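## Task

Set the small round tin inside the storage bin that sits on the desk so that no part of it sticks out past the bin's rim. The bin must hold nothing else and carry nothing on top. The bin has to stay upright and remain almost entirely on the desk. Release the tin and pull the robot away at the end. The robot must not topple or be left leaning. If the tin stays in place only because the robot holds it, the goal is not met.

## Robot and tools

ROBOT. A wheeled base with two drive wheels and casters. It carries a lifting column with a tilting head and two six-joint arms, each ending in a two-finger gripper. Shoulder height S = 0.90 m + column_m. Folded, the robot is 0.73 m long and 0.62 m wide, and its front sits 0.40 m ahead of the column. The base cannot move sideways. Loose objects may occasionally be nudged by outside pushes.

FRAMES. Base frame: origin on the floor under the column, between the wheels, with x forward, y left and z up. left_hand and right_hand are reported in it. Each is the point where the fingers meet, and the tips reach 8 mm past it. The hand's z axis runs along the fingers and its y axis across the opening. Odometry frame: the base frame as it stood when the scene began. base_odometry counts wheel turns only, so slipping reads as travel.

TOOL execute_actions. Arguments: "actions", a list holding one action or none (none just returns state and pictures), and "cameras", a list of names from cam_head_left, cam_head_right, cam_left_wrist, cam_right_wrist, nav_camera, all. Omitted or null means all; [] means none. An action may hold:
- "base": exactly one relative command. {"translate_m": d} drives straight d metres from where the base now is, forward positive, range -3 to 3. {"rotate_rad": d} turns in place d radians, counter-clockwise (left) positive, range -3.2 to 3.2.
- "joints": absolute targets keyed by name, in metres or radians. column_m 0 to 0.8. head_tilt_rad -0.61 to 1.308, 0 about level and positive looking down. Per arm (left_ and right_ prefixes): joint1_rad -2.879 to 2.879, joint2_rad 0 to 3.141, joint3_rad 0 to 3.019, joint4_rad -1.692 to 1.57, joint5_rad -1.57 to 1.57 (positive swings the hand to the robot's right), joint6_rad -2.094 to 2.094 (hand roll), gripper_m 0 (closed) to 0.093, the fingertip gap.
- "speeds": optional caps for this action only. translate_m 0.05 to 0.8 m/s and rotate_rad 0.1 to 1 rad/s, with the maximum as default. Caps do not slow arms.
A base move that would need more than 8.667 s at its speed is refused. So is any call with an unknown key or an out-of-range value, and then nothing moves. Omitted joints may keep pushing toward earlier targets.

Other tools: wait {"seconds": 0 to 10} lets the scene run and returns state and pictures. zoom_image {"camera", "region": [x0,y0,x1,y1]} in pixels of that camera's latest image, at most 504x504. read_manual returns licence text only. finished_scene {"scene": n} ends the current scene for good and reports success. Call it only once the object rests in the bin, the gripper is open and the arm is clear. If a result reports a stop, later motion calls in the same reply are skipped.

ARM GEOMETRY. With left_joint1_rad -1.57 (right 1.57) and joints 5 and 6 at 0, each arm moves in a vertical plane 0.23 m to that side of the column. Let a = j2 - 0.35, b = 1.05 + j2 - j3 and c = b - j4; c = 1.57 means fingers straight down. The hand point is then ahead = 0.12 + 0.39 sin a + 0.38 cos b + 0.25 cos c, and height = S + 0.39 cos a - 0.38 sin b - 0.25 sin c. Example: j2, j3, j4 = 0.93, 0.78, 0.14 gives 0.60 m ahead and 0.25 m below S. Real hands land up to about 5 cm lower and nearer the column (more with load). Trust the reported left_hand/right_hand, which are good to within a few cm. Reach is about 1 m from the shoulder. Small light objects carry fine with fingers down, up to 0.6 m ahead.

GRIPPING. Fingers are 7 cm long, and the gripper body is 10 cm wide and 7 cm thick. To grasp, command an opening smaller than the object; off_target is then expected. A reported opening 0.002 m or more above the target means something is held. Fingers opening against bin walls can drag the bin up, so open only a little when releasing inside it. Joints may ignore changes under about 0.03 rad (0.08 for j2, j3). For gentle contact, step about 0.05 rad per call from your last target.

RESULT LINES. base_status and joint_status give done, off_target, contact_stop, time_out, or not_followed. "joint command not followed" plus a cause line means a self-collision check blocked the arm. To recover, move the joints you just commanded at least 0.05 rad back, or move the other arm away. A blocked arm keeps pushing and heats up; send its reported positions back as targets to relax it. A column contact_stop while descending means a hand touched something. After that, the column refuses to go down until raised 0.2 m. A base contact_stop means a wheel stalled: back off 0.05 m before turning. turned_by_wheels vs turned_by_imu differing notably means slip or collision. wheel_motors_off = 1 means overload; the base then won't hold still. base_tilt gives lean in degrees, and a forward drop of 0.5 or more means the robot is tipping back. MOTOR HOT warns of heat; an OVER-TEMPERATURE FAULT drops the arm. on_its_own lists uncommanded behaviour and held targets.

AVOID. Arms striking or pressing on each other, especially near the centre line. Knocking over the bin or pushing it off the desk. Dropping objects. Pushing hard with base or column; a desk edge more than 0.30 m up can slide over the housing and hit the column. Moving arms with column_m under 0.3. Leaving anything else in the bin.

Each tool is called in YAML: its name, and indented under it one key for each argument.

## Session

execute_actions:
  actions: []

Scene clock: 0.00 s.
Joint torques (N m, as the arm reports them, + toward a larger angle): no reading
base_odometry: x=+0.000 y=+0.000 heading=+0.000 (m, m, rad; odometry frame)
turned_by_wheels: +0.000 (rad since the last result)
turned_by_imu: +0.000 (rad since the last result)
base_tilt: forward=-0.2 right=+0.4 (deg)
base_status: not commanded
joint_positions: column_m=+0.557 head_tilt_rad=+0.865 left_joint1_rad=-1.553 left_joint2_rad=+0.902 left_joint3_rad=+0.374 left_joint4_rad=-0.997 left_joint5_rad=+0.014 left_joint6_rad=-0.029 left_gripper_m=+0.095 right_joint1_rad=+1.556 right_joint2_rad=+0.879 right_joint3_rad=+0.422 right_joint4_rad=-0.918 right_joint5_rad=+0.010 right_joint6_rad=-0.053 right_gripper_m=+0.095
joint_status: not commanded
wheel_motors_off: 0
motor_effort: left_wheel=+7 right_wheel=+0 (%)
left_hand: x=+0.1185 y=+0.2254 z=+1.2714 quat_wxyz=(+0.480, +0.023, -0.877, -0.006) (m; base frame)
right_hand: x=+0.1599 y=-0.2305 z=+1.2475 quat_wxyz=(+0.413, +0.020, -0.911, -0.002) (m; base frame)
pictures: cam_head_left, cam_head_right, cam_left_wrist, cam_right_wrist, nav_camera
camera_calibration (this result's frames):
cam_head_left: T_world_to_cam=[[0.0883161, -0.992312, -0.086702, 0.152996], [-0.70949, -0.0015713, -0.704714, 1.11638], [0.69916, 0.123752, -0.704174, 0.976337], [0, 0, 0, 1]] pos_world=[0.0959347, 0.0327507, 1.48751]
cam_head_right: T_world_to_cam=[[0.0825263, -0.99299, -0.0846185, 0.0783738], [-0.719715, -0.000651839, -0.69427, 1.10615], [0.689348, 0.118197, -0.714723, 0.990563], [0, 0, 0, 1]] pos_world=[0.106802, -0.0385358, 1.48258]
cam_left_wrist: T_world_to_cam=[[0.0352708, -0.999181, -0.0198466, 0.243469], [0.0592982, -0.0177316, 0.998083, -1.26711], [-0.997617, -0.03638, 0.0586242, 0.173716], [0, 0, 0, 1]] pos_world=[0.239852, 0.227121, 1.25933]
cam_right_wrist: T_world_to_cam=[[0.0407258, -0.999169, -0.00142688, -0.235065], [-0.0903987, -0.00510683, 0.995893, -1.22592], [-0.995073, -0.0404295, -0.0905316, 0.387159], [0, 0, 0, 1]] pos_world=[0.284003, -0.225478, 1.2556]
Images, in order (width x height): cam_head_left 672x504, cam_head_right 672x504, cam_left_wrist 504x504, cam_right_wrist 504x504, nav_camera 672x504.

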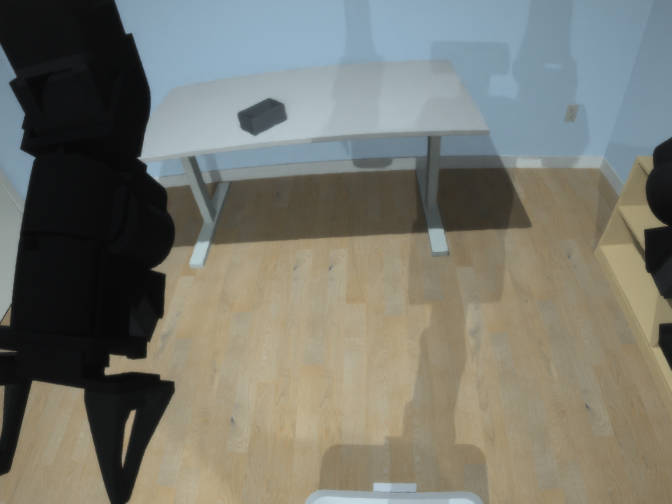

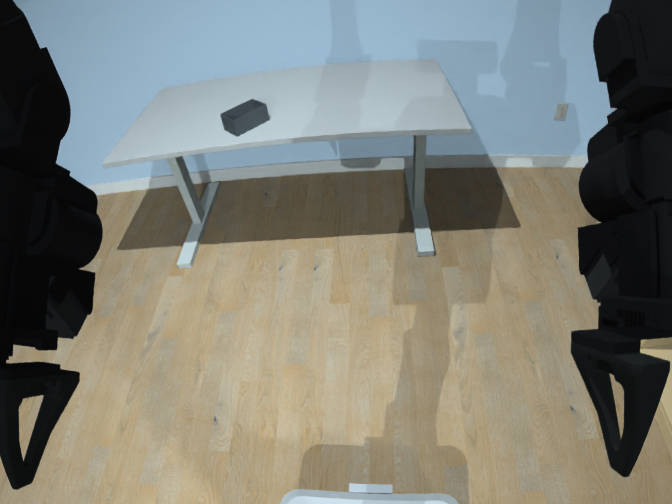

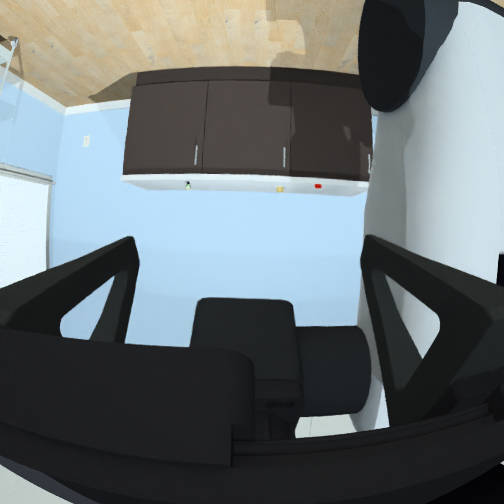

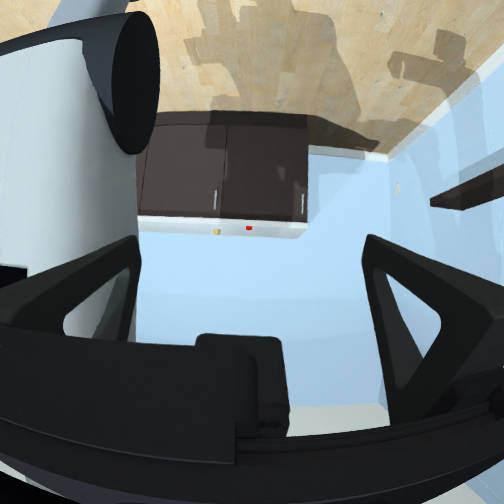

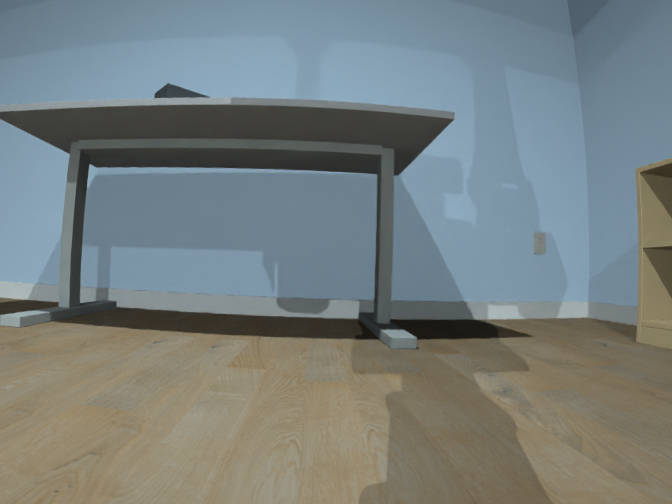

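zoom_image:
  camera: "cam_head_left"
  region: [200, 70, 340, 160]

execute_actions:
  actions:
    - {"base":{"rotate_rad":3.14},"joints":{"head_tilt_rad":0.55}}
  cameras: ["cam_head_left","cam_head_right"]

Region (200, 70, 340, 160) of cam_head_left's 672x504 image, scaled by 3.600, with more detail than that image has; it fills the top 324 rows of this view, and the rest is white.

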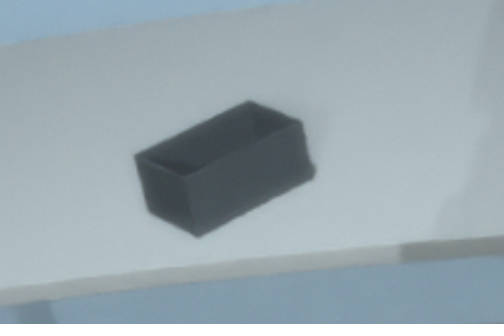

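Scene clock: 8.57 s.
Joint torques (N m, as the arm reports them, + toward a larger angle): left_arm=[-0.31 -7.7  -1.15 -1.35 -0.07 -0.04] | right_arm=[-0.11 -7.33 -0.92 -0.97 -0.12  0.21]
base_odometry: x=+0.000 y=+0.000 heading=+3.138 (m, m, rad; odometry frame)
turned_by_wheels: +3.138 (rad since the last result)
turned_by_imu: +3.099 (rad since the last result)
base_tilt: forward=-0.1 right=+0.6 (deg)
base_status: done
joint_positions: column_m=+0.557 head_tilt_rad=+0.568 left_joint1_rad=-1.553 left_joint2_rad=+0.902 left_joint3_rad=+0.374 left_joint4_rad=-0.997 left_joint5_rad=+0.014 left_joint6_rad=-0.029 left_gripper_m=+0.095 right_joint1_rad=+1.556 right_joint2_rad=+0.879 right_joint3_rad=+0.422 right_joint4_rad=-0.918 right_joint5_rad=+0.010 right_joint6_rad=-0.053 right_gripper_m=+0.095
joint_status: all done
wheel_motors_off: 0
motor_effort: left_wheel=-8(58) right_wheel=+7(43) (%)
left_hand: x=+0.1185 y=+0.2254 z=+1.2714 quat_wxyz=(+0.480, +0.023, -0.877, -0.006) (m; base frame)
right_hand: x=+0.1599 y=-0.2305 z=+1.2475 quat_wxyz=(+0.413, +0.020, -0.911, -0.002) (m; base frame)
pictures: cam_head_left, cam_head_right
camera_calibration (this result's frames):
cam_head_left: T_world_to_cam=[[0.109806, -0.992312, -0.057092, 0.106238], [-0.472447, -0.0015713, -0.881358, 1.37707], [0.874492, 0.123752, -0.468987, 0.604711], [0, 0, 0, 1]] pos_world=[0.110111, 0.0327507, 1.50336]
cam_head_right: T_world_to_cam=[[0.103661, -0.99299, -0.0567924, 0.0343853], [-0.485279, -0.000651839, -0.874359, 1.37228], [0.868193, 0.118197, -0.481945, 0.622476], [0, 0, 0, 1]] pos_world=[0.121945, -0.0385358, 1.50182]
Images, in order (width x height): cam_head_left 672x504, cam_head_right 672x504.

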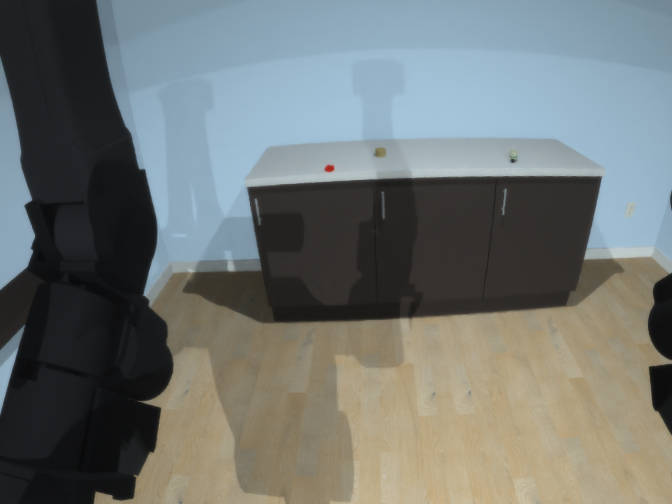

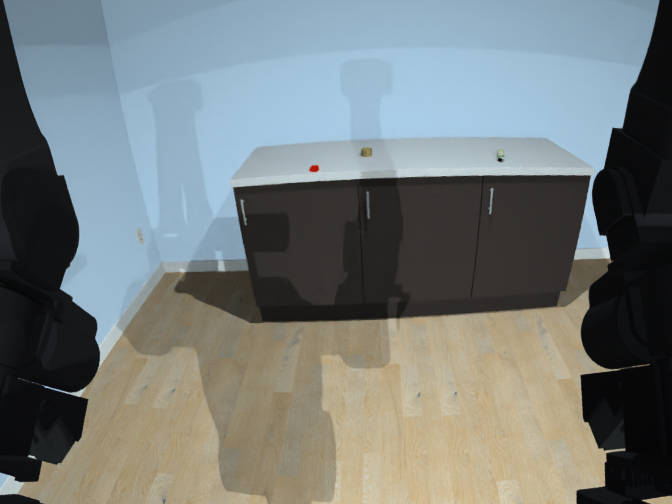

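execute_actions:
  actions:
    - {"base":{"rotate_rad":0.12},"joints":{"right_joint1_rad":1.57,"right_joint2_rad":1.8,"right_joint3_rad":2.4,"right_joint4_rad":-0.85,"right_joint5_rad":0,"right_joint6_rad":0,"head_tilt_rad":0.7}}
  cameras: []

execute_actions:
  actions:
    - {"base":{"translate_m":1.2}}
  cameras: ["cam_head_left","cam_head_right"]

Scene clock: 19.73 s.
Joint torques (N m, as the arm reports them, + toward a larger angle): left_arm=[-0.17 -7.38 -1.06 -1.24 -0.06 -0.07] | right_arm=[  0.85 -25.08  10.38   0.9   -0.24   0.3 ]
base_odometry: x=+0.000 y=+0.000 heading=-3.026 (m, m, rad; odometry frame)
turned_by_wheels: +0.119 (rad since the last result)
turned_by_imu: +0.117 (rad since the last result)
base_tilt: forward=-0.1 right=+0.5 (deg)
base_status: done
joint_positions: column_m=+0.557 head_tilt_rad=+0.703 left_joint1_rad=-1.553 left_joint2_rad=+0.902 left_joint3_rad=+0.374 left_joint4_rad=-0.997 left_joint5_rad=+0.014 left_joint6_rad=-0.029 left_gripper_m=+0.095 right_joint1_rad=+1.560 right_joint2_rad=+1.782 right_joint3_rad=+2.367 right_joint4_rad=-0.851 right_joint5_rad=+0.003 right_joint6_rad=-0.011 right_gripper_m=+0.095
joint_status: all done
wheel_motors_off: 0
motor_effort: left_wheel=-10(32) right_wheel=+10(34) (%)
left_hand: x=+0.1185 y=+0.2254 z=+1.2714 quat_wxyz=(+0.480, +0.023, -0.877, -0.006) (m; base frame)
right_hand: x=+0.9098 y=-0.2336 z=+1.1031 quat_wxyz=(-0.129, +0.003, -0.992, +0.007) (m; base frame)
pictures: none
No camera images: the call's "cameras" was empty. Leave "cameras" out to get every camera's image.

Scene clock: 23.43 s.
Joint torques (N m, as the arm reports them, + toward a larger angle): left_arm=[-0.09 -7.77 -1.37 -1.32 -0.06 -0.03] | right_arm=[  0.66 -24.85  10.47   0.9   -0.25   0.3 ]
base_odometry: x=-1.192 y=-0.138 heading=-3.026 (m, m, rad; odometry frame)
turned_by_wheels: +0.000 (rad since the last result)
turned_by_imu: -0.003 (rad since the last result)
base_tilt: forward=-0.2 right=+0.5 (deg)
base_status: done
joint_positions: column_m=+0.557 head_tilt_rad=+0.703 left_joint1_rad=-1.553 left_joint2_rad=+0.902 left_joint3_rad=+0.376 left_joint4_rad=-0.997 left_joint5_rad=+0.014 left_joint6_rad=-0.029 left_gripper_m=+0.095 right_joint1_rad=+1.560 right_joint2_rad=+1.782 right_joint3_rad=+2.367 right_joint4_rad=-0.851 right_joint5_rad=+0.003 right_joint6_rad=-0.011 right_gripper_m=+0.095
joint_status: not commanded
wheel_motors_off: 0
motor_effort: left_wheel=+1(56) right_wheel=+0(64) (%)
left_hand: x=+0.1194 y=+0.2254 z=+1.2711 quat_wxyz=(+0.479, +0.023, -0.878, -0.006) (m; base frame)
right_hand: x=+0.9098 y=-0.2336 z=+1.1031 quat_wxyz=(-0.129, +0.003, -0.992, +0.007) (m; base frame)
pictures: cam_head_left, cam_head_right
camera_calibration (this result's frames):
cam_head_left: T_world_to_cam=[[0.1011, -0.992312, -0.0713839, 0.128723], [-0.58703, -0.0015713, -0.809564, 1.27203], [0.803227, 0.123752, -0.582676, 0.783679], [0, 0, 0, 1]] pos_world=[0.104232, 0.0327507, 1.49561]
cam_head_right: T_world_to_cam=[[0.0950511, -0.99299, -0.0702579, 0.0555911], [-0.598801, -0.000651839, -0.800898, 1.26462], [0.795238, 0.118197, -0.594665, 0.800035], [0, 0, 0, 1]] pos_world=[0.115751, -0.0385358, 1.49249]
Images, in order (width x height): cam_head_left 672x504, cam_head_right 672x504.

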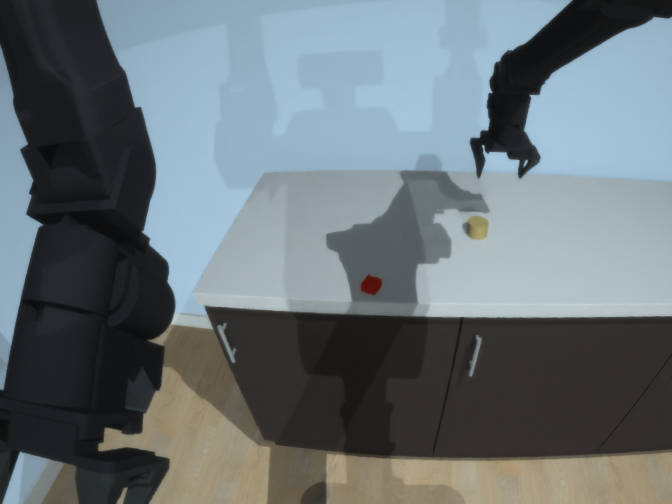

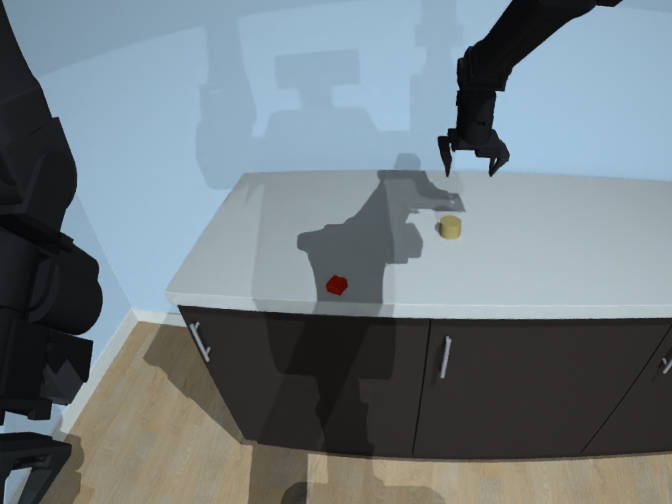

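execute_actions:
  actions:
    - {"base":{"translate_m":0.1},"joints":{"column_m":0.47}}
  cameras: ["cam_head_left","cam_right_wrist"]

Scene clock: 31.63 s.
Joint torques (N m, as the arm reports them, + toward a larger angle): left_arm=[ 0.08 -7.5  -1.18 -1.31 -0.08 -0.05] | right_arm=[  0.8  -25.02  10.41   0.86  -0.24   0.3 ]
base_odometry: x=-1.291 y=-0.150 heading=-3.026 (m, m, rad; odometry frame)
turned_by_wheels: +0.000 (rad since the last result)
turned_by_imu: -0.001 (rad since the last result)
base_tilt: forward=-0.2 right=+0.5 (deg)
base_status: done
joint_positions: column_m=+0.470 head_tilt_rad=+0.703 left_joint1_rad=-1.553 left_joint2_rad=+0.901 left_joint3_rad=+0.376 left_joint4_rad=-0.997 left_joint5_rad=+0.014 left_joint6_rad=-0.029 left_gripper_m=+0.095 right_joint1_rad=+1.560 right_joint2_rad=+1.783 right_joint3_rad=+2.367 right_joint4_rad=-0.851 right_joint5_rad=+0.003 right_joint6_rad=-0.011 right_gripper_m=+0.095
joint_status: all done
wheel_motors_off: 0
motor_effort: left_wheel=+1(32) right_wheel=+0(35) (%)
left_hand: x=+0.1197 y=+0.2254 z=+1.1842 quat_wxyz=(+0.478, +0.023, -0.878, -0.006) (m; base frame)
right_hand: x=+0.9093 y=-0.2336 z=+1.0151 quat_wxyz=(-0.128, +0.003, -0.992, +0.007) (m; base frame)
pictures: cam_head_left, cam_right_wrist
camera_calibration (this result's frames):
cam_head_left: T_world_to_cam=[[0.101095, -0.992312, -0.0713912, 0.122536], [-0.587088, -0.0015713, -0.809521, 1.20168], [0.803186, 0.123752, -0.582734, 0.733176], [0, 0, 0, 1]] pos_world=[0.104229, 0.0327507, 1.40878]
cam_right_wrist: T_world_to_cam=[[-0.00992213, -0.999543, 0.0285397, -0.253531], [-0.931265, 0.0196322, 0.363813, 0.485279], [-0.364208, -0.0229682, -0.931034, 1.39527], [0, 0, 0, 1]] pos_world=[0.957576, -0.230896, 1.12973]
Images, in order (width x height): cam_head_left 672x504, cam_right_wrist 504x504.

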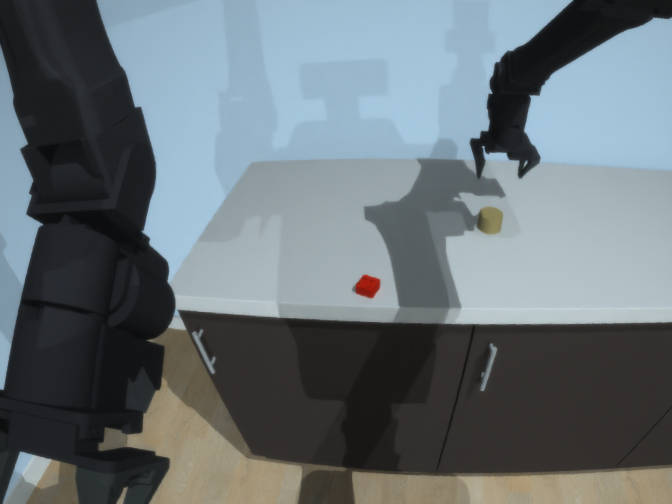

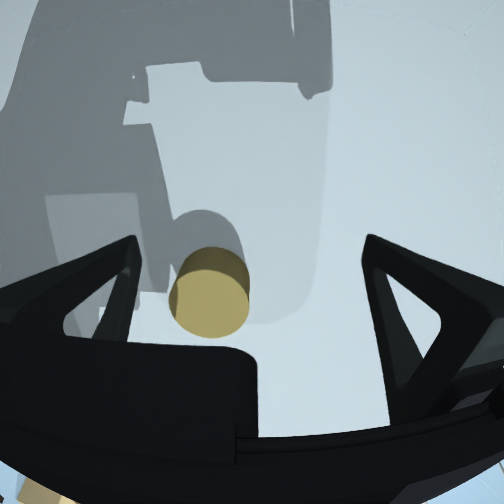

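execute_actions:
  actions:
    - {"base":{"translate_m":-0.075},"joints":{"column_m":0.42,"right_joint1_rad":1.62}}
  cameras: ["cam_head_left","cam_right_wrist"]

Scene clock: 38.07 s.
Joint torques (N m, as the arm reports them, + toward a larger angle): left_arm=[-0.28 -7.41 -1.13 -1.4  -0.1  -0.07] | right_arm=[  1.1  -24.87  10.38   0.83  -0.24   0.3 ]
base_odometry: x=-1.217 y=-0.141 heading=-3.026 (m, m, rad; odometry frame)
turned_by_wheels: +0.000 (rad since the last result)
turned_by_imu: +0.000 (rad since the last result)
base_tilt: forward=-0.2 right=+0.5 (deg)
base_status: done
joint_positions: column_m=+0.420 head_tilt_rad=+0.703 left_joint1_rad=-1.553 left_joint2_rad=+0.901 left_joint3_rad=+0.373 left_joint4_rad=-0.997 left_joint5_rad=+0.014 left_joint6_rad=-0.029 left_gripper_m=+0.095 right_joint1_rad=+1.623 right_joint2_rad=+1.785 right_joint3_rad=+2.367 right_joint4_rad=-0.851 right_joint5_rad=+0.002 right_joint6_rad=-0.011 right_gripper_m=+0.095
joint_status: all done
wheel_motors_off: 0
motor_effort: left_wheel=+1(35) right_wheel=+0(31) (%)
left_hand: x=+0.1177 y=+0.2254 z=+1.1350 quat_wxyz=(+0.480, +0.023, -0.877, -0.006) (m; base frame)
right_hand: x=+0.9083 y=-0.1879 z=+0.9647 quat_wxyz=(-0.127, +0.015, -0.992, -0.022) (m; base frame)
pictures: cam_head_left, cam_right_wrist
camera_calibration (this result's frames):
cam_head_left: T_world_to_cam=[[0.10108, -0.992312, -0.0714125, 0.118998], [-0.587259, -0.0015713, -0.809397, 1.16105], [0.803062, 0.123752, -0.582903, 0.70429], [0, 0, 0, 1]] pos_world=[0.104219, 0.0327507, 1.35878]
cam_right_wrist: T_world_to_cam=[[0.0218619, -0.999395, -0.0270608, -0.181537], [-0.930538, -0.0302373, 0.364945, 0.49067], [-0.365543, 0.0172027, -0.930636, 1.3574], [0, 0, 0, 1]] pos_world=[0.956744, -0.189942, 1.07927]
Images, in order (width x height): cam_head_left 672x504, cam_right_wrist 504x504.

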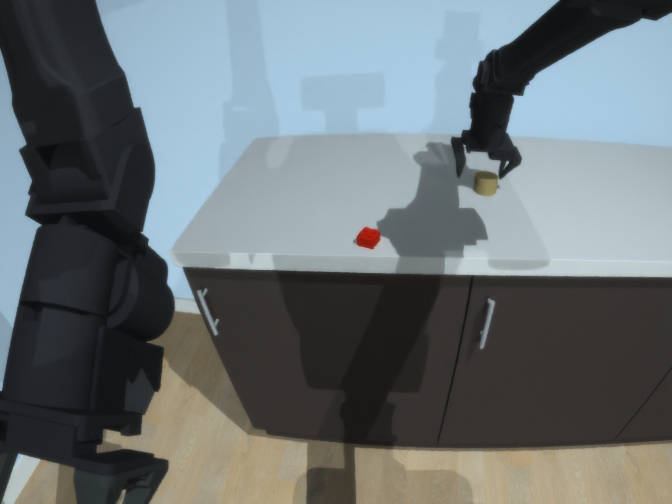

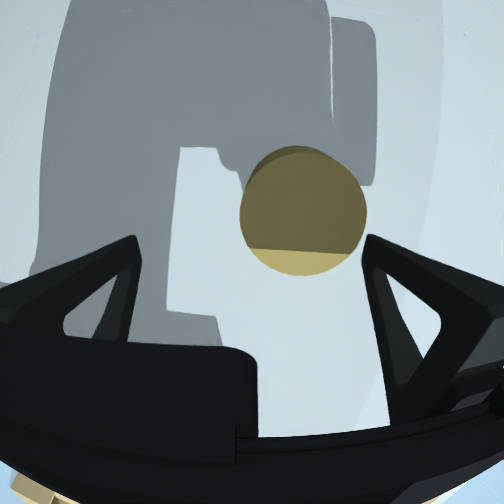

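execute_actions:
  actions:
    - {"base":{"translate_m":0.012},"joints":{"right_joint1_rad":1.585}}
  cameras: ["cam_right_wrist"]

execute_actions:
  actions:
    - {"joints":{"column_m":0.39}}
  cameras: ["cam_head_left","cam_right_wrist"]

zoom_image:
  camera: "cam_head_left"
  region: [420, 90, 560, 200]

Scene clock: 43.87 s.
Joint torques (N m, as the arm reports them, + toward a larger angle): left_arm=[-0.39 -7.66 -1.1  -1.4  -0.07 -0.04] | right_arm=[  0.   -25.09  10.39   0.87  -0.22   0.3 ]
base_odometry: x=-1.229 y=-0.143 heading=-3.026 (m, m, rad; odometry frame)
turned_by_wheels: +0.000 (rad since the last result)
turned_by_imu: +0.000 (rad since the last result)
base_tilt: forward=-0.1 right=+0.4 (deg)
base_status: done
joint_positions: column_m=+0.420 head_tilt_rad=+0.703 left_joint1_rad=-1.553 left_joint2_rad=+0.901 left_joint3_rad=+0.374 left_joint4_rad=-0.997 left_joint5_rad=+0.014 left_joint6_rad=-0.029 left_gripper_m=+0.095 right_joint1_rad=+1.590 right_joint2_rad=+1.785 right_joint3_rad=+2.367 right_joint4_rad=-0.851 right_joint5_rad=+0.002 right_joint6_rad=-0.011 right_gripper_m=+0.095
joint_status: all done
wheel_motors_off: 0
motor_effort: left_wheel=+0(33) right_wheel=+0(35) (%)
left_hand: x=+0.1188 y=+0.2254 z=+1.1346 quat_wxyz=(+0.479, +0.023, -0.877, -0.006) (m; base frame)
right_hand: x=+0.9088 y=-0.2122 z=+0.9640 quat_wxyz=(-0.127, +0.009, -0.992, -0.007) (m; base frame)
pictures: cam_right_wrist
camera_calibration (this result's frames):
cam_right_wrist: T_world_to_cam=[[0.00507361, -0.999985, 0.00200357, -0.218752], [-0.930964, -0.00399193, 0.365088, 0.496485], [-0.365075, -0.00371757, -0.930971, 1.35281], [0, 0, 0, 1]] pos_world=[0.957197, -0.211738, 1.07861]
Images, in order (width x height): cam_right_wrist 504x504.

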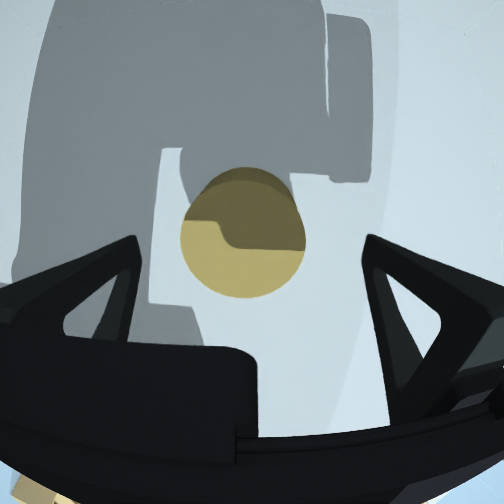

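Scene clock: 44.83 s.
Joint torques (N m, as the arm reports them, + toward a larger angle): left_arm=[-0.25 -7.21 -1.1  -1.37 -0.07 -0.06] | right_arm=[  0.05 -25.07  10.39   0.87  -0.22   0.29]
base_odometry: x=-1.229 y=-0.143 heading=-3.026 (m, m, rad; odometry frame)
turned_by_wheels: +0.000 (rad since the last result)
turned_by_imu: +0.000 (rad since the last result)
base_tilt: forward=-0.2 right=+0.5 (deg)
base_status: not commanded
joint_positions: column_m=+0.390 head_tilt_rad=+0.703 left_joint1_rad=-1.553 left_joint2_rad=+0.901 left_joint3_rad=+0.374 left_joint4_rad=-0.997 left_joint5_rad=+0.014 left_joint6_rad=-0.029 left_gripper_m=+0.095 right_joint1_rad=+1.590 right_joint2_rad=+1.785 right_joint3_rad=+2.367 right_joint4_rad=-0.851 right_joint5_rad=+0.002 right_joint6_rad=-0.011 right_gripper_m=+0.095
joint_status: all done
wheel_motors_off: 0
motor_effort: left_wheel=+1(0) right_wheel=+0(1) (%)
left_hand: x=+0.1188 y=+0.2254 z=+1.1046 quat_wxyz=(+0.479, +0.023, -0.877, -0.006) (m; base frame)
right_hand: x=+0.9087 y=-0.2122 z=+0.9336 quat_wxyz=(-0.127, +0.009, -0.992, -0.007) (m; base frame)
pictures: cam_head_left, cam_right_wrist
camera_calibration (this result's frames):
cam_head_left: T_world_to_cam=[[0.10108, -0.992312, -0.0714128, 0.116855], [-0.587261, -0.0015713, -0.809396, 1.13675], [0.803061, 0.123752, -0.582905, 0.686795], [0, 0, 0, 1]] pos_world=[0.104219, 0.0327507, 1.32876]
cam_right_wrist: T_world_to_cam=[[0.00508059, -0.999985, 0.00200522, -0.218695], [-0.930825, -0.00399641, 0.365443, 0.506967], [-0.36543, -0.00372318, -0.930832, 1.32473], [0, 0, 0, 1]] pos_world=[0.957104, -0.211733, 1.04827]
Images, in order (width x height): cam_head_left 672x504, cam_right_wrist 504x504.

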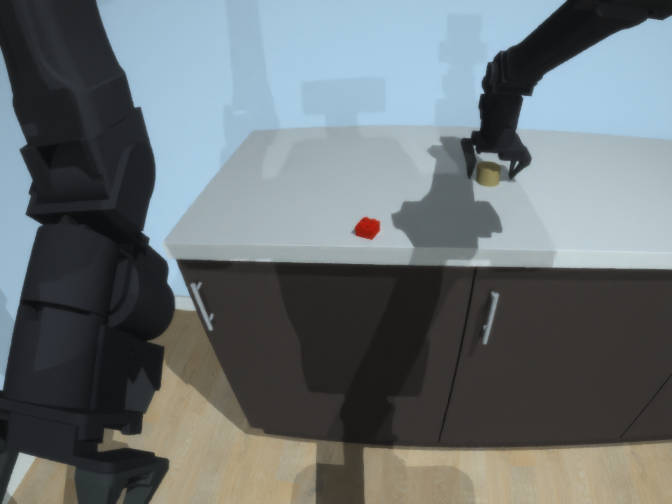

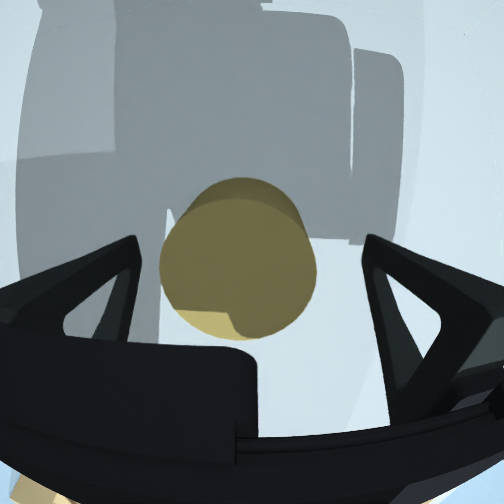

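Region (420, 90, 560, 200) of cam_head_left's 672x504 image, scaled by 3.600, with more detail than that image has; it fills the top 396 rows of this view, and the rest is white.

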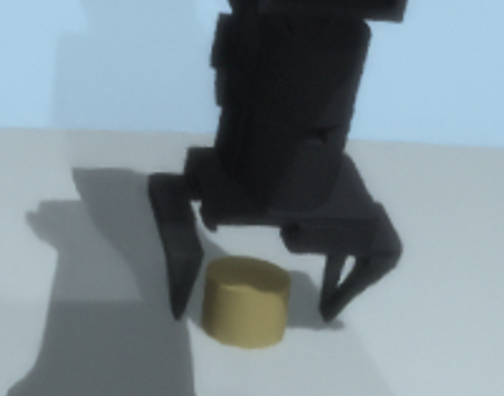

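execute_actions:
  actions:
    - {"base":{"translate_m":-0.008},"joints":{"column_m":0.36}}
  cameras: ["cam_head_left"]

zoom_image:
  camera: "cam_head_left"
  region: [420, 80, 560, 190]

Scene clock: 51.93 s.
Joint torques (N m, as the arm reports them, + toward a larger angle): left_arm=[-0.23 -7.26 -0.94 -1.33 -0.07 -0.03] | right_arm=[ -0.03 -23.18  10.5    0.93  -0.3    0.3 ]
base_odometry: x=-1.221 y=-0.142 heading=-3.026 (m, m, rad; odometry frame)
turned_by_wheels: +0.000 (rad since the last result)
turned_by_imu: +0.000 (rad since the last result)
base_tilt: forward=-0.2 right=+0.5 (deg)
base_status: done
joint_positions: column_m=+0.360 head_tilt_rad=+0.703 left_joint1_rad=-1.553 left_joint2_rad=+0.900 left_joint3_rad=+0.374 left_joint4_rad=-0.997 left_joint5_rad=+0.014 left_joint6_rad=-0.029 left_gripper_m=+0.095 right_joint1_rad=+1.590 right_joint2_rad=+1.758 right_joint3_rad=+2.368 right_joint4_rad=-0.852 right_joint5_rad=+0.004 right_joint6_rad=-0.011 right_gripper_m=+0.095
joint_status: all done
wheel_motors_off: 0
motor_effort: left_wheel=+0(33) right_wheel=+0(35) (%)
left_hand: x=+0.1186 y=+0.2254 z=+1.0747 quat_wxyz=(+0.479, +0.023, -0.877, -0.006) (m; base frame)
right_hand: x=+0.9181 y=-0.2128 z=+0.9251 quat_wxyz=(-0.140, +0.008, -0.990, -0.006) (m; base frame)
pictures: cam_head_left
camera_calibration (this result's frames):
cam_head_left: T_world_to_cam=[[0.101077, -0.992312, -0.0714177, 0.11472], [-0.587301, -0.0015713, -0.809367, 1.11244], [0.803033, 0.123752, -0.582944, 0.669366], [0, 0, 0, 1]] pos_world=[0.104216, 0.0327507, 1.29877]
Images, in order (width x height): cam_head_left 672x504.

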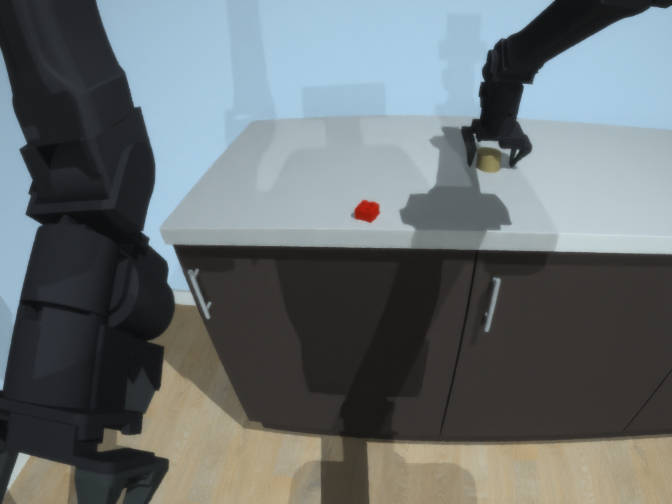

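Region (420, 80, 560, 190) of cam_head_left's 672x504 image, scaled by 3.600, with more detail than that image has; it fills the top 396 rows of this view, and the rest is white.

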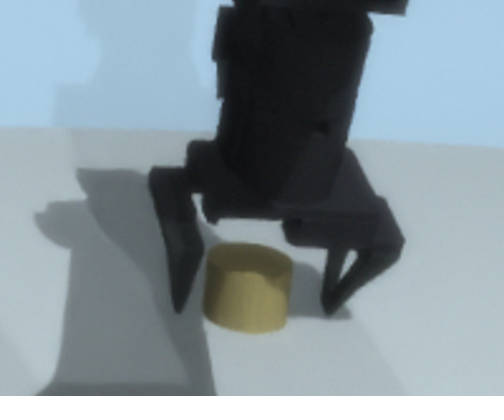

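execute_actions:
  actions:
    - {"joints":{"column_m":0.385,"right_gripper_m":0.03}}
  cameras: []

execute_actions:
  actions:
    - {"joints":{"column_m":0.55}}
  cameras: ["cam_head_left","cam_right_wrist"]

Scene clock: 55.87 s.
Joint torques (N m, as the arm reports them, + toward a larger angle): left_arm=[ 0.02 -7.18 -1.05 -1.31 -0.09 -0.05] | right_arm=[  0.08 -24.51  10.35   0.86  -0.27   0.3 ]
base_odometry: x=-1.221 y=-0.142 heading=-3.026 (m, m, rad; odometry frame)
turned_by_wheels: +0.000 (rad since the last result)
turned_by_imu: +0.000 (rad since the last result)
base_tilt: forward=-0.3 right=+0.5 (deg)
base_status: not commanded
joint_positions: column_m=+0.385 head_tilt_rad=+0.703 left_joint1_rad=-1.553 left_joint2_rad=+0.900 left_joint3_rad=+0.374 left_joint4_rad=-0.997 left_joint5_rad=+0.014 left_joint6_rad=-0.029 left_gripper_m=+0.095 right_joint1_rad=+1.589 right_joint2_rad=+1.780 right_joint3_rad=+2.368 right_joint4_rad=-0.851 right_joint5_rad=+0.004 right_joint6_rad=-0.011 right_gripper_m=+0.051
joint_status: right_gripper_m off_target (ended at +0.051, target +0.030); the others done
wheel_motors_off: 0
motor_effort: left_wheel=+1(0) right_wheel=+0(0) (%)
left_hand: x=+0.1186 y=+0.2254 z=+1.0996 quat_wxyz=(+0.479, +0.023, -0.877, -0.006) (m; base frame)
right_hand: x=+0.9107 y=-0.2130 z=+0.9329 quat_wxyz=(-0.130, +0.008, -0.991, -0.006) (m; base frame)
pictures: none
No camera images: the call's "cameras" was empty. Leave "cameras" out to get every camera's image.

Scene clock: 58.60 s.
Joint torques (N m, as the arm reports them, + toward a larger angle): left_arm=[-0.3  -7.22 -1.09 -1.26 -0.08 -0.06] | right_arm=[  0.1  -24.79  10.46   0.86  -0.28   0.3 ]
base_odometry: x=-1.221 y=-0.142 heading=-3.026 (m, m, rad; odometry frame)
turned_by_wheels: +0.000 (rad since the last result)
turned_by_imu: +0.000 (rad since the last result)
base_tilt: forward=-0.1 right=+0.6 (deg)
base_status: not commanded
joint_positions: column_m=+0.550 head_tilt_rad=+0.703 left_joint1_rad=-1.553 left_joint2_rad=+0.900 left_joint3_rad=+0.374 left_joint4_rad=-0.997 left_joint5_rad=+0.014 left_joint6_rad=-0.029 left_gripper_m=+0.095 right_joint1_rad=+1.589 right_joint2_rad=+1.784 right_joint3_rad=+2.368 right_joint4_rad=-0.851 right_joint5_rad=+0.004 right_joint6_rad=-0.011 right_gripper_m=+0.051
joint_status: all done
wheel_motors_off: 0
motor_effort: left_wheel=+1(1) right_wheel=+0(0) (%)
left_hand: x=+0.1186 y=+0.2254 z=+1.2646 quat_wxyz=(+0.479, +0.023, -0.877, -0.006) (m; base frame)
right_hand: x=+0.9091 y=-0.2130 z=+1.0943 quat_wxyz=(-0.128, +0.009, -0.992, -0.006) (m; base frame)
pictures: cam_head_left, cam_right_wrist
camera_calibration (this result's frames):
cam_head_left: T_world_to_cam=[[0.101077, -0.992312, -0.0714177, 0.128281], [-0.587301, -0.0015713, -0.809367, 1.26612], [0.803033, 0.123752, -0.582944, 0.780055], [0, 0, 0, 1]] pos_world=[0.104216, 0.0327507, 1.48865]
cam_right_wrist: T_world_to_cam=[[0.00429153, -0.999982, 0.00413708, -0.221457], [-0.931248, -0.00248906, 0.364378, 0.450541], [-0.364361, -0.00541638, -0.931242, 1.47352], [0, 0, 0, 1]] pos_world=[0.957409, -0.212351, 1.20895]
Images, in order (width x height): cam_head_left 672x504, cam_right_wrist 504x504.

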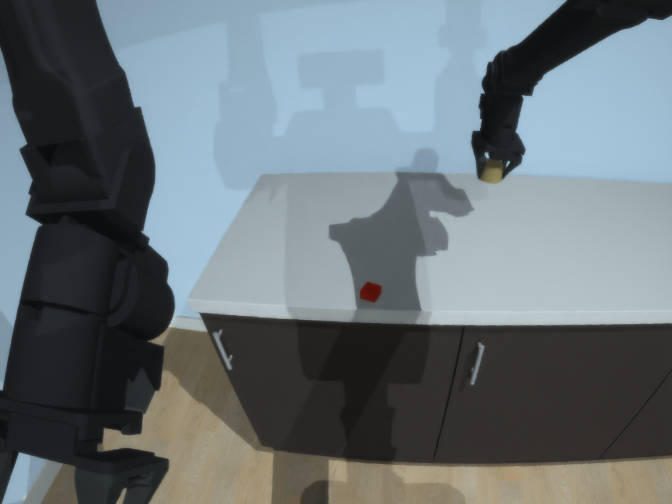

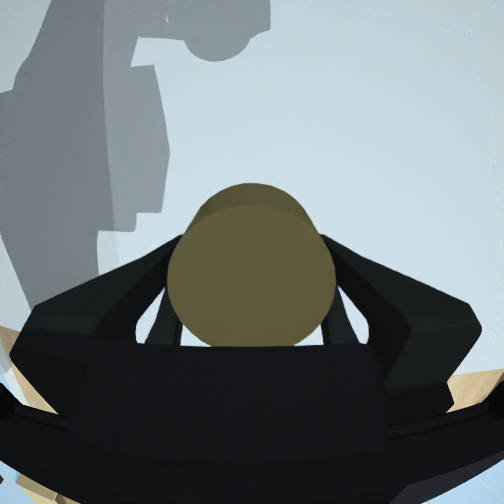

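execute_actions:
  actions:
    - {"base":{"translate_m":-0.5},"joints":{"right_joint1_rad":1.57,"right_joint2_rad":1.69,"right_joint3_rad":1.9,"right_joint4_rad":-0.72}}
  cameras: []

execute_actions:
  actions:
    - {"base":{"rotate_rad":-1.4},"joints":{"head_tilt_rad":0.5},"speeds":{"rotate_rad":0.7}}
  cameras: ["cam_head_left","cam_right_wrist"]

Scene clock: 67.10 s.
Joint torques (N m, as the arm reports them, + toward a larger angle): left_arm=[ 0.04 -7.29 -0.92 -1.3  -0.07 -0.06] | right_arm=[ -0.57 -24.12   5.33   0.44  -0.25   0.3 ]
base_odometry: x=-0.724 y=-0.084 heading=-3.028 (m, m, rad; odometry frame)
turned_by_wheels: -0.002 (rad since the last result)
turned_by_imu: -0.001 (rad since the last result)
base_tilt: forward=-0.2 right=+0.5 (deg)
base_status: done
joint_positions: column_m=+0.550 head_tilt_rad=+0.704 left_joint1_rad=-1.553 left_joint2_rad=+0.899 left_joint3_rad=+0.371 left_joint4_rad=-0.997 left_joint5_rad=+0.014 left_joint6_rad=-0.029 left_gripper_m=+0.095 right_joint1_rad=+1.580 right_joint2_rad=+1.703 right_joint3_rad=+1.903 right_joint4_rad=-0.720 right_joint5_rad=+0.003 right_joint6_rad=-0.011 right_gripper_m=+0.051
joint_status: all done
wheel_motors_off: 0
motor_effort: left_wheel=+0(38) right_wheel=+1(52) (%)
left_hand: x=+0.1173 y=+0.2254 z=+1.2652 quat_wxyz=(+0.480, +0.023, -0.877, -0.006) (m; base frame)
right_hand: x=+0.7534 y=-0.2193 z=+1.0015 quat_wxyz=(-0.002, +0.008, -1.000, -0.002) (m; base frame)
pictures: none
No camera images: the call's "cameras" was empty. Leave "cameras" out to get every camera's image.

Scene clock: 70.40 s.
Joint torques (N m, as the arm reports them, + toward a larger angle): left_arm=[-0.19 -7.26 -0.94 -1.37 -0.09 -0.04] | right_arm=[  0.31 -24.02   5.33   0.42  -0.2    0.3 ]
base_odometry: x=-0.724 y=-0.084 heading=+1.856 (m, m, rad; odometry frame)
turned_by_wheels: -1.399 (rad since the last result)
turned_by_imu: -1.381 (rad since the last result)
base_tilt: forward=-0.1 right=+0.4 (deg)
base_status: done
joint_positions: column_m=+0.550 head_tilt_rad=+0.518 left_joint1_rad=-1.553 left_joint2_rad=+0.899 left_joint3_rad=+0.371 left_joint4_rad=-0.997 left_joint5_rad=+0.014 left_joint6_rad=-0.029 left_gripper_m=+0.095 right_joint1_rad=+1.567 right_joint2_rad=+1.703 right_joint3_rad=+1.903 right_joint4_rad=-0.720 right_joint5_rad=+0.002 right_joint6_rad=-0.011 right_gripper_m=+0.051
joint_status: all done
wheel_motors_off: 0
motor_effort: left_wheel=+7(64) right_wheel=-8(42) (%)
left_hand: x=+0.1173 y=+0.2254 z=+1.2652 quat_wxyz=(+0.480, +0.023, -0.877, -0.006) (m; base frame)
right_hand: x=+0.7534 y=-0.2281 z=+1.0015 quat_wxyz=(-0.002, +0.004, -1.000, +0.002) (m; base frame)
pictures: cam_head_left, cam_right_wrist
camera_calibration (this result's frames):
cam_head_left: T_world_to_cam=[[0.112504, -0.992312, -0.0515725, 0.0972287], [-0.428127, -0.0015713, -0.903717, 1.40307], [0.896689, 0.123752, -0.425012, 0.532802], [0, 0, 0, 1]] pos_world=[0.111997, 0.0327507, 1.49944]
cam_right_wrist: T_world_to_cam=[[-0.00128275, -0.999773, 0.0212853, -0.248489], [-0.810401, 0.0135098, 0.585719, 0.0302557], [-0.585874, -0.0164983, -0.810234, 1.37352], [0, 0, 0, 1]] pos_world=[0.828912, -0.226181, 1.10044]
Images, in order (width x height): cam_head_left 672x504, cam_right_wrist 504x504.

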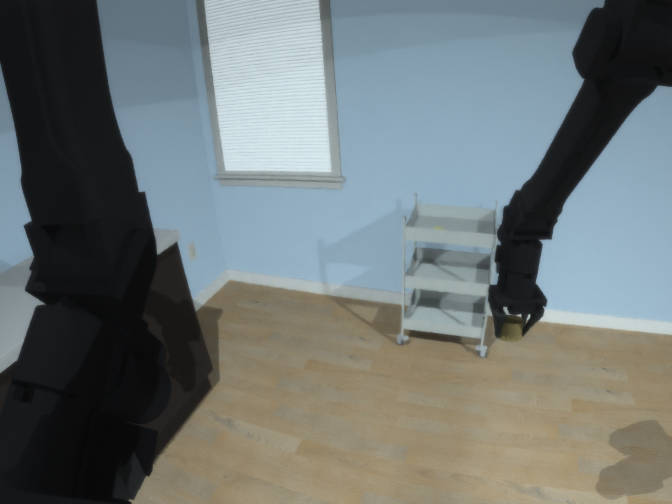

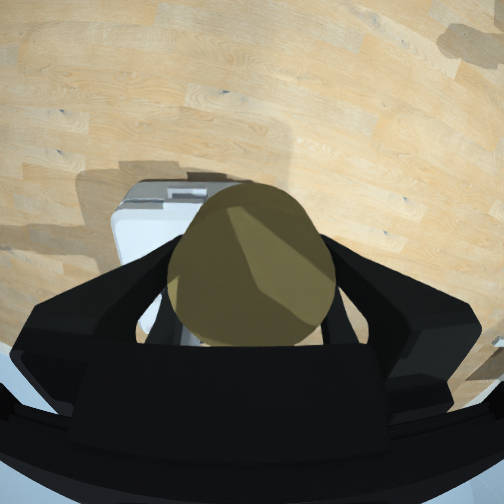

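Clear.

execute_actions:
  actions:
    - {"base":{"rotate_rad":-1.51},"joints":{"column_m":0.62},"speeds":{"rotate_rad":0.7}}
  cameras: []

execute_actions:
  actions:
    - {"base":{"translate_m":1.0},"joints":{"head_tilt_rad":0.7}}
  cameras: ["cam_head_left","cam_head_right"]

Scene clock: 77.97 s.
Joint torques (N m, as the arm reports them, + toward a larger angle): left_arm=[ 0.02 -7.29 -0.89 -1.28 -0.08 -0.06] | right_arm=[  0.29 -24.08   5.32   0.42  -0.2    0.3 ]
base_odometry: x=-0.724 y=-0.084 heading=+0.347 (m, m, rad; odometry frame)
turned_by_wheels: -1.509 (rad since the last result)
turned_by_imu: -1.491 (rad since the last result)
base_tilt: forward=-0.1 right=+0.6 (deg)
base_status: done
joint_positions: column_m=+0.620 head_tilt_rad=+0.518 left_joint1_rad=-1.553 left_joint2_rad=+0.899 left_joint3_rad=+0.371 left_joint4_rad=-0.997 left_joint5_rad=+0.014 left_joint6_rad=-0.029 left_gripper_m=+0.095 right_joint1_rad=+1.569 right_joint2_rad=+1.703 right_joint3_rad=+1.903 right_joint4_rad=-0.720 right_joint5_rad=+0.002 right_joint6_rad=-0.011 right_gripper_m=+0.051
joint_status: all done
wheel_motors_off: 0
motor_effort: left_wheel=+8(37) right_wheel=-9(36) (%)
left_hand: x=+0.1173 y=+0.2254 z=+1.3352 quat_wxyz=(+0.480, +0.023, -0.877, -0.006) (m; base frame)
right_hand: x=+0.7536 y=-0.2270 z=+1.0718 quat_wxyz=(-0.002, +0.005, -1.000, +0.002) (m; base frame)
pictures: none
No camera images: the call's "cameras" was empty. Leave "cameras" out to get every camera's image.

Scene clock: 81.40 s.
Joint torques (N m, as the arm reports them, + toward a larger angle): left_arm=[-0.18 -6.96 -1.03 -1.34 -0.07 -0.05] | right_arm=[  0.34 -23.98   5.28   0.43  -0.2    0.3 ]
base_odometry: x=+0.216 y=+0.256 heading=+0.347 (m, m, rad; odometry frame)
turned_by_wheels: +0.000 (rad since the last result)
turned_by_imu: -0.003 (rad since the last result)
base_tilt: forward=-0.1 right=+0.5 (deg)
base_status: done
joint_positions: column_m=+0.620 head_tilt_rad=+0.703 left_joint1_rad=-1.553 left_joint2_rad=+0.899 left_joint3_rad=+0.375 left_joint4_rad=-0.997 left_joint5_rad=+0.014 left_joint6_rad=-0.029 left_gripper_m=+0.095 right_joint1_rad=+1.569 right_joint2_rad=+1.703 right_joint3_rad=+1.903 right_joint4_rad=-0.720 right_joint5_rad=+0.002 right_joint6_rad=-0.011 right_gripper_m=+0.051
joint_status: all done
wheel_motors_off: 0
motor_effort: left_wheel=+1(64) right_wheel=-1(52) (%)
left_hand: x=+0.1194 y=+0.2254 z=+1.3343 quat_wxyz=(+0.478, +0.023, -0.878, -0.006) (m; base frame)
right_hand: x=+0.7536 y=-0.2270 z=+1.0718 quat_wxyz=(-0.002, +0.005, -1.000, +0.002) (m; base frame)
pictures: cam_head_left, cam_head_right
camera_calibration (this result's frames):
cam_head_left: T_world_to_cam=[[0.101111, -0.992312, -0.0713694, 0.1332], [-0.586914, -0.0015713, -0.809648, 1.3232], [0.803311, 0.123752, -0.582561, 0.820225], [0, 0, 0, 1]] pos_world=[0.104239, 0.0327507, 1.55866]
cam_head_right: T_world_to_cam=[[0.0950612, -0.99299, -0.0702443, 0.0599981], [-0.598686, -0.000651839, -0.800984, 1.31524], [0.795323, 0.118197, -0.594551, 0.837339], [0, 0, 0, 1]] pos_world=[0.115758, -0.0385358, 1.55554]
Images, in order (width x height): cam_head_left 672x504, cam_head_right 672x504.

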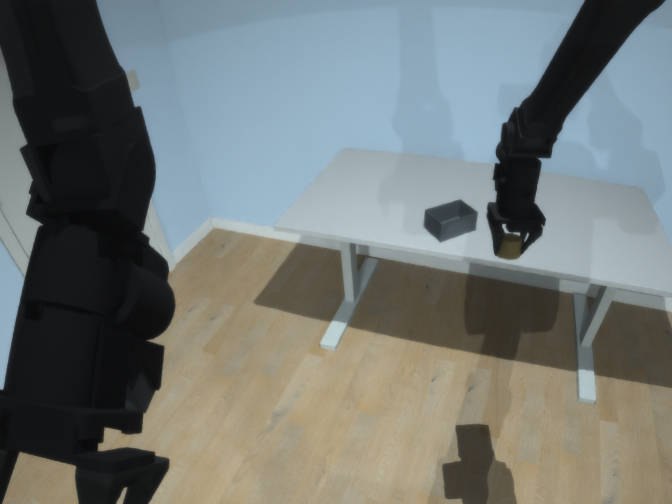

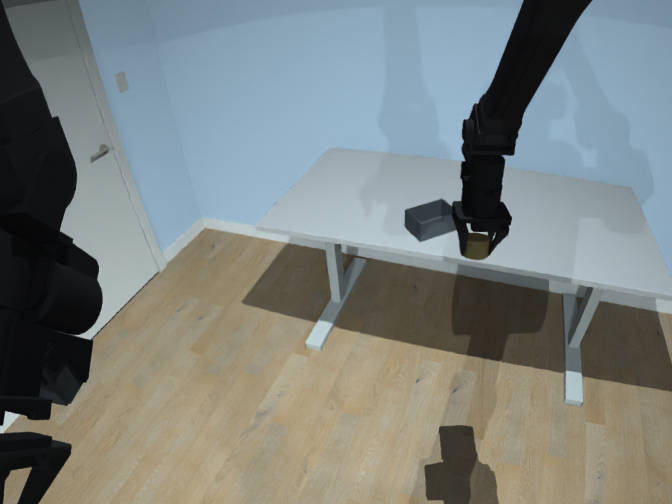

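execute_actions:
  actions:
    - {"base":{"translate_m":0.66},"joints":{"head_tilt_rad":0.9,"column_m":0.55},"speeds":{"translate_m":0.5}}
  cameras: ["cam_head_left","cam_right_wrist"]

Scene clock: 90.10 s.
Joint torques (N m, as the arm reports them, + toward a larger angle): left_arm=[-0.16 -7.32 -1.14 -1.38 -0.08 -0.05] | right_arm=[  0.24 -23.83   5.31   0.42  -0.2    0.3 ]
base_odometry: x=+0.837 y=+0.481 heading=+0.348 (m, m, rad; odometry frame)
turned_by_wheels: +0.000 (rad since the last result)
turned_by_imu: -0.002 (rad since the last result)
base_tilt: forward=-0.2 right=+0.6 (deg)
base_status: done
joint_positions: column_m=+0.550 head_tilt_rad=+0.901 left_joint1_rad=-1.553 left_joint2_rad=+0.899 left_joint3_rad=+0.374 left_joint4_rad=-0.997 left_joint5_rad=+0.014 left_joint6_rad=-0.029 left_gripper_m=+0.095 right_joint1_rad=+1.569 right_joint2_rad=+1.702 right_joint3_rad=+1.903 right_joint4_rad=-0.720 right_joint5_rad=+0.002 right_joint6_rad=-0.011 right_gripper_m=+0.051
joint_status: all done
wheel_motors_off: 0
motor_effort: left_wheel=+0(36) right_wheel=+0(32) (%)
left_hand: x=+0.1191 y=+0.2254 z=+1.2646 quat_wxyz=(+0.478, +0.023, -0.878, -0.006) (m; base frame)
right_hand: x=+0.7537 y=-0.2270 z=+1.0021 quat_wxyz=(-0.002, +0.005, -1.000, +0.002) (m; base frame)
pictures: cam_head_left, cam_right_wrist
camera_calibration (this result's frames):
cam_head_left: T_world_to_cam=[[0.0850631, -0.992312, -0.0898957, 0.157475], [-0.734962, -0.0015713, -0.678107, 1.07199], [0.672752, 0.123752, -0.729445, 1.01168], [0, 0, 0, 1]] pos_world=[0.093865, 0.0327507, 1.47905]
cam_right_wrist: T_world_to_cam=[[-0.000526992, -0.999801, 0.0199643, -0.246645], [-0.810634, 0.0121172, 0.585427, 0.0302355], [-0.585552, -0.0158752, -0.810479, 1.37433], [0, 0, 0, 1]] pos_world=[0.829124, -0.225144, 1.10109]
Images, in order (width x height): cam_head_left 672x504, cam_right_wrist 504x504.

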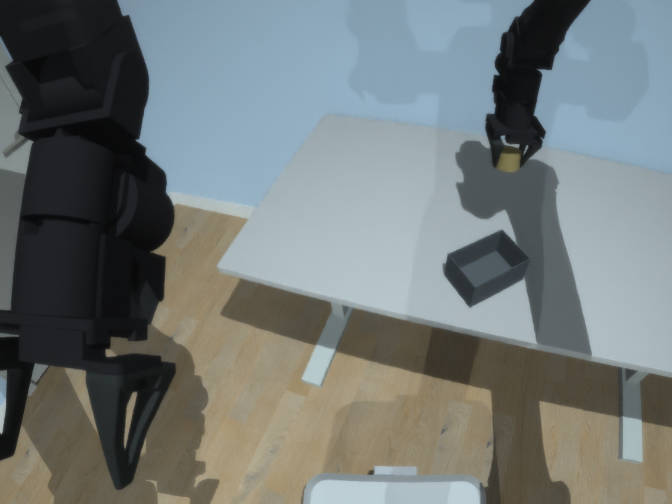

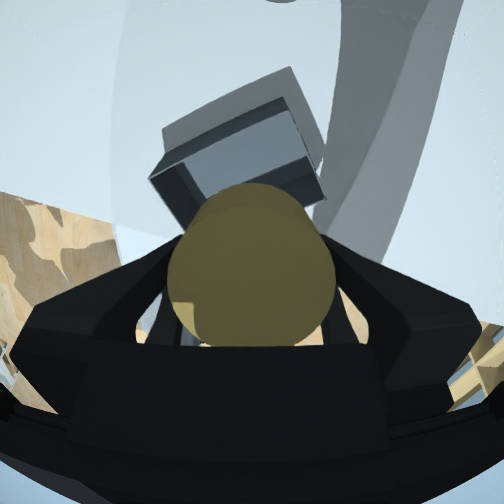

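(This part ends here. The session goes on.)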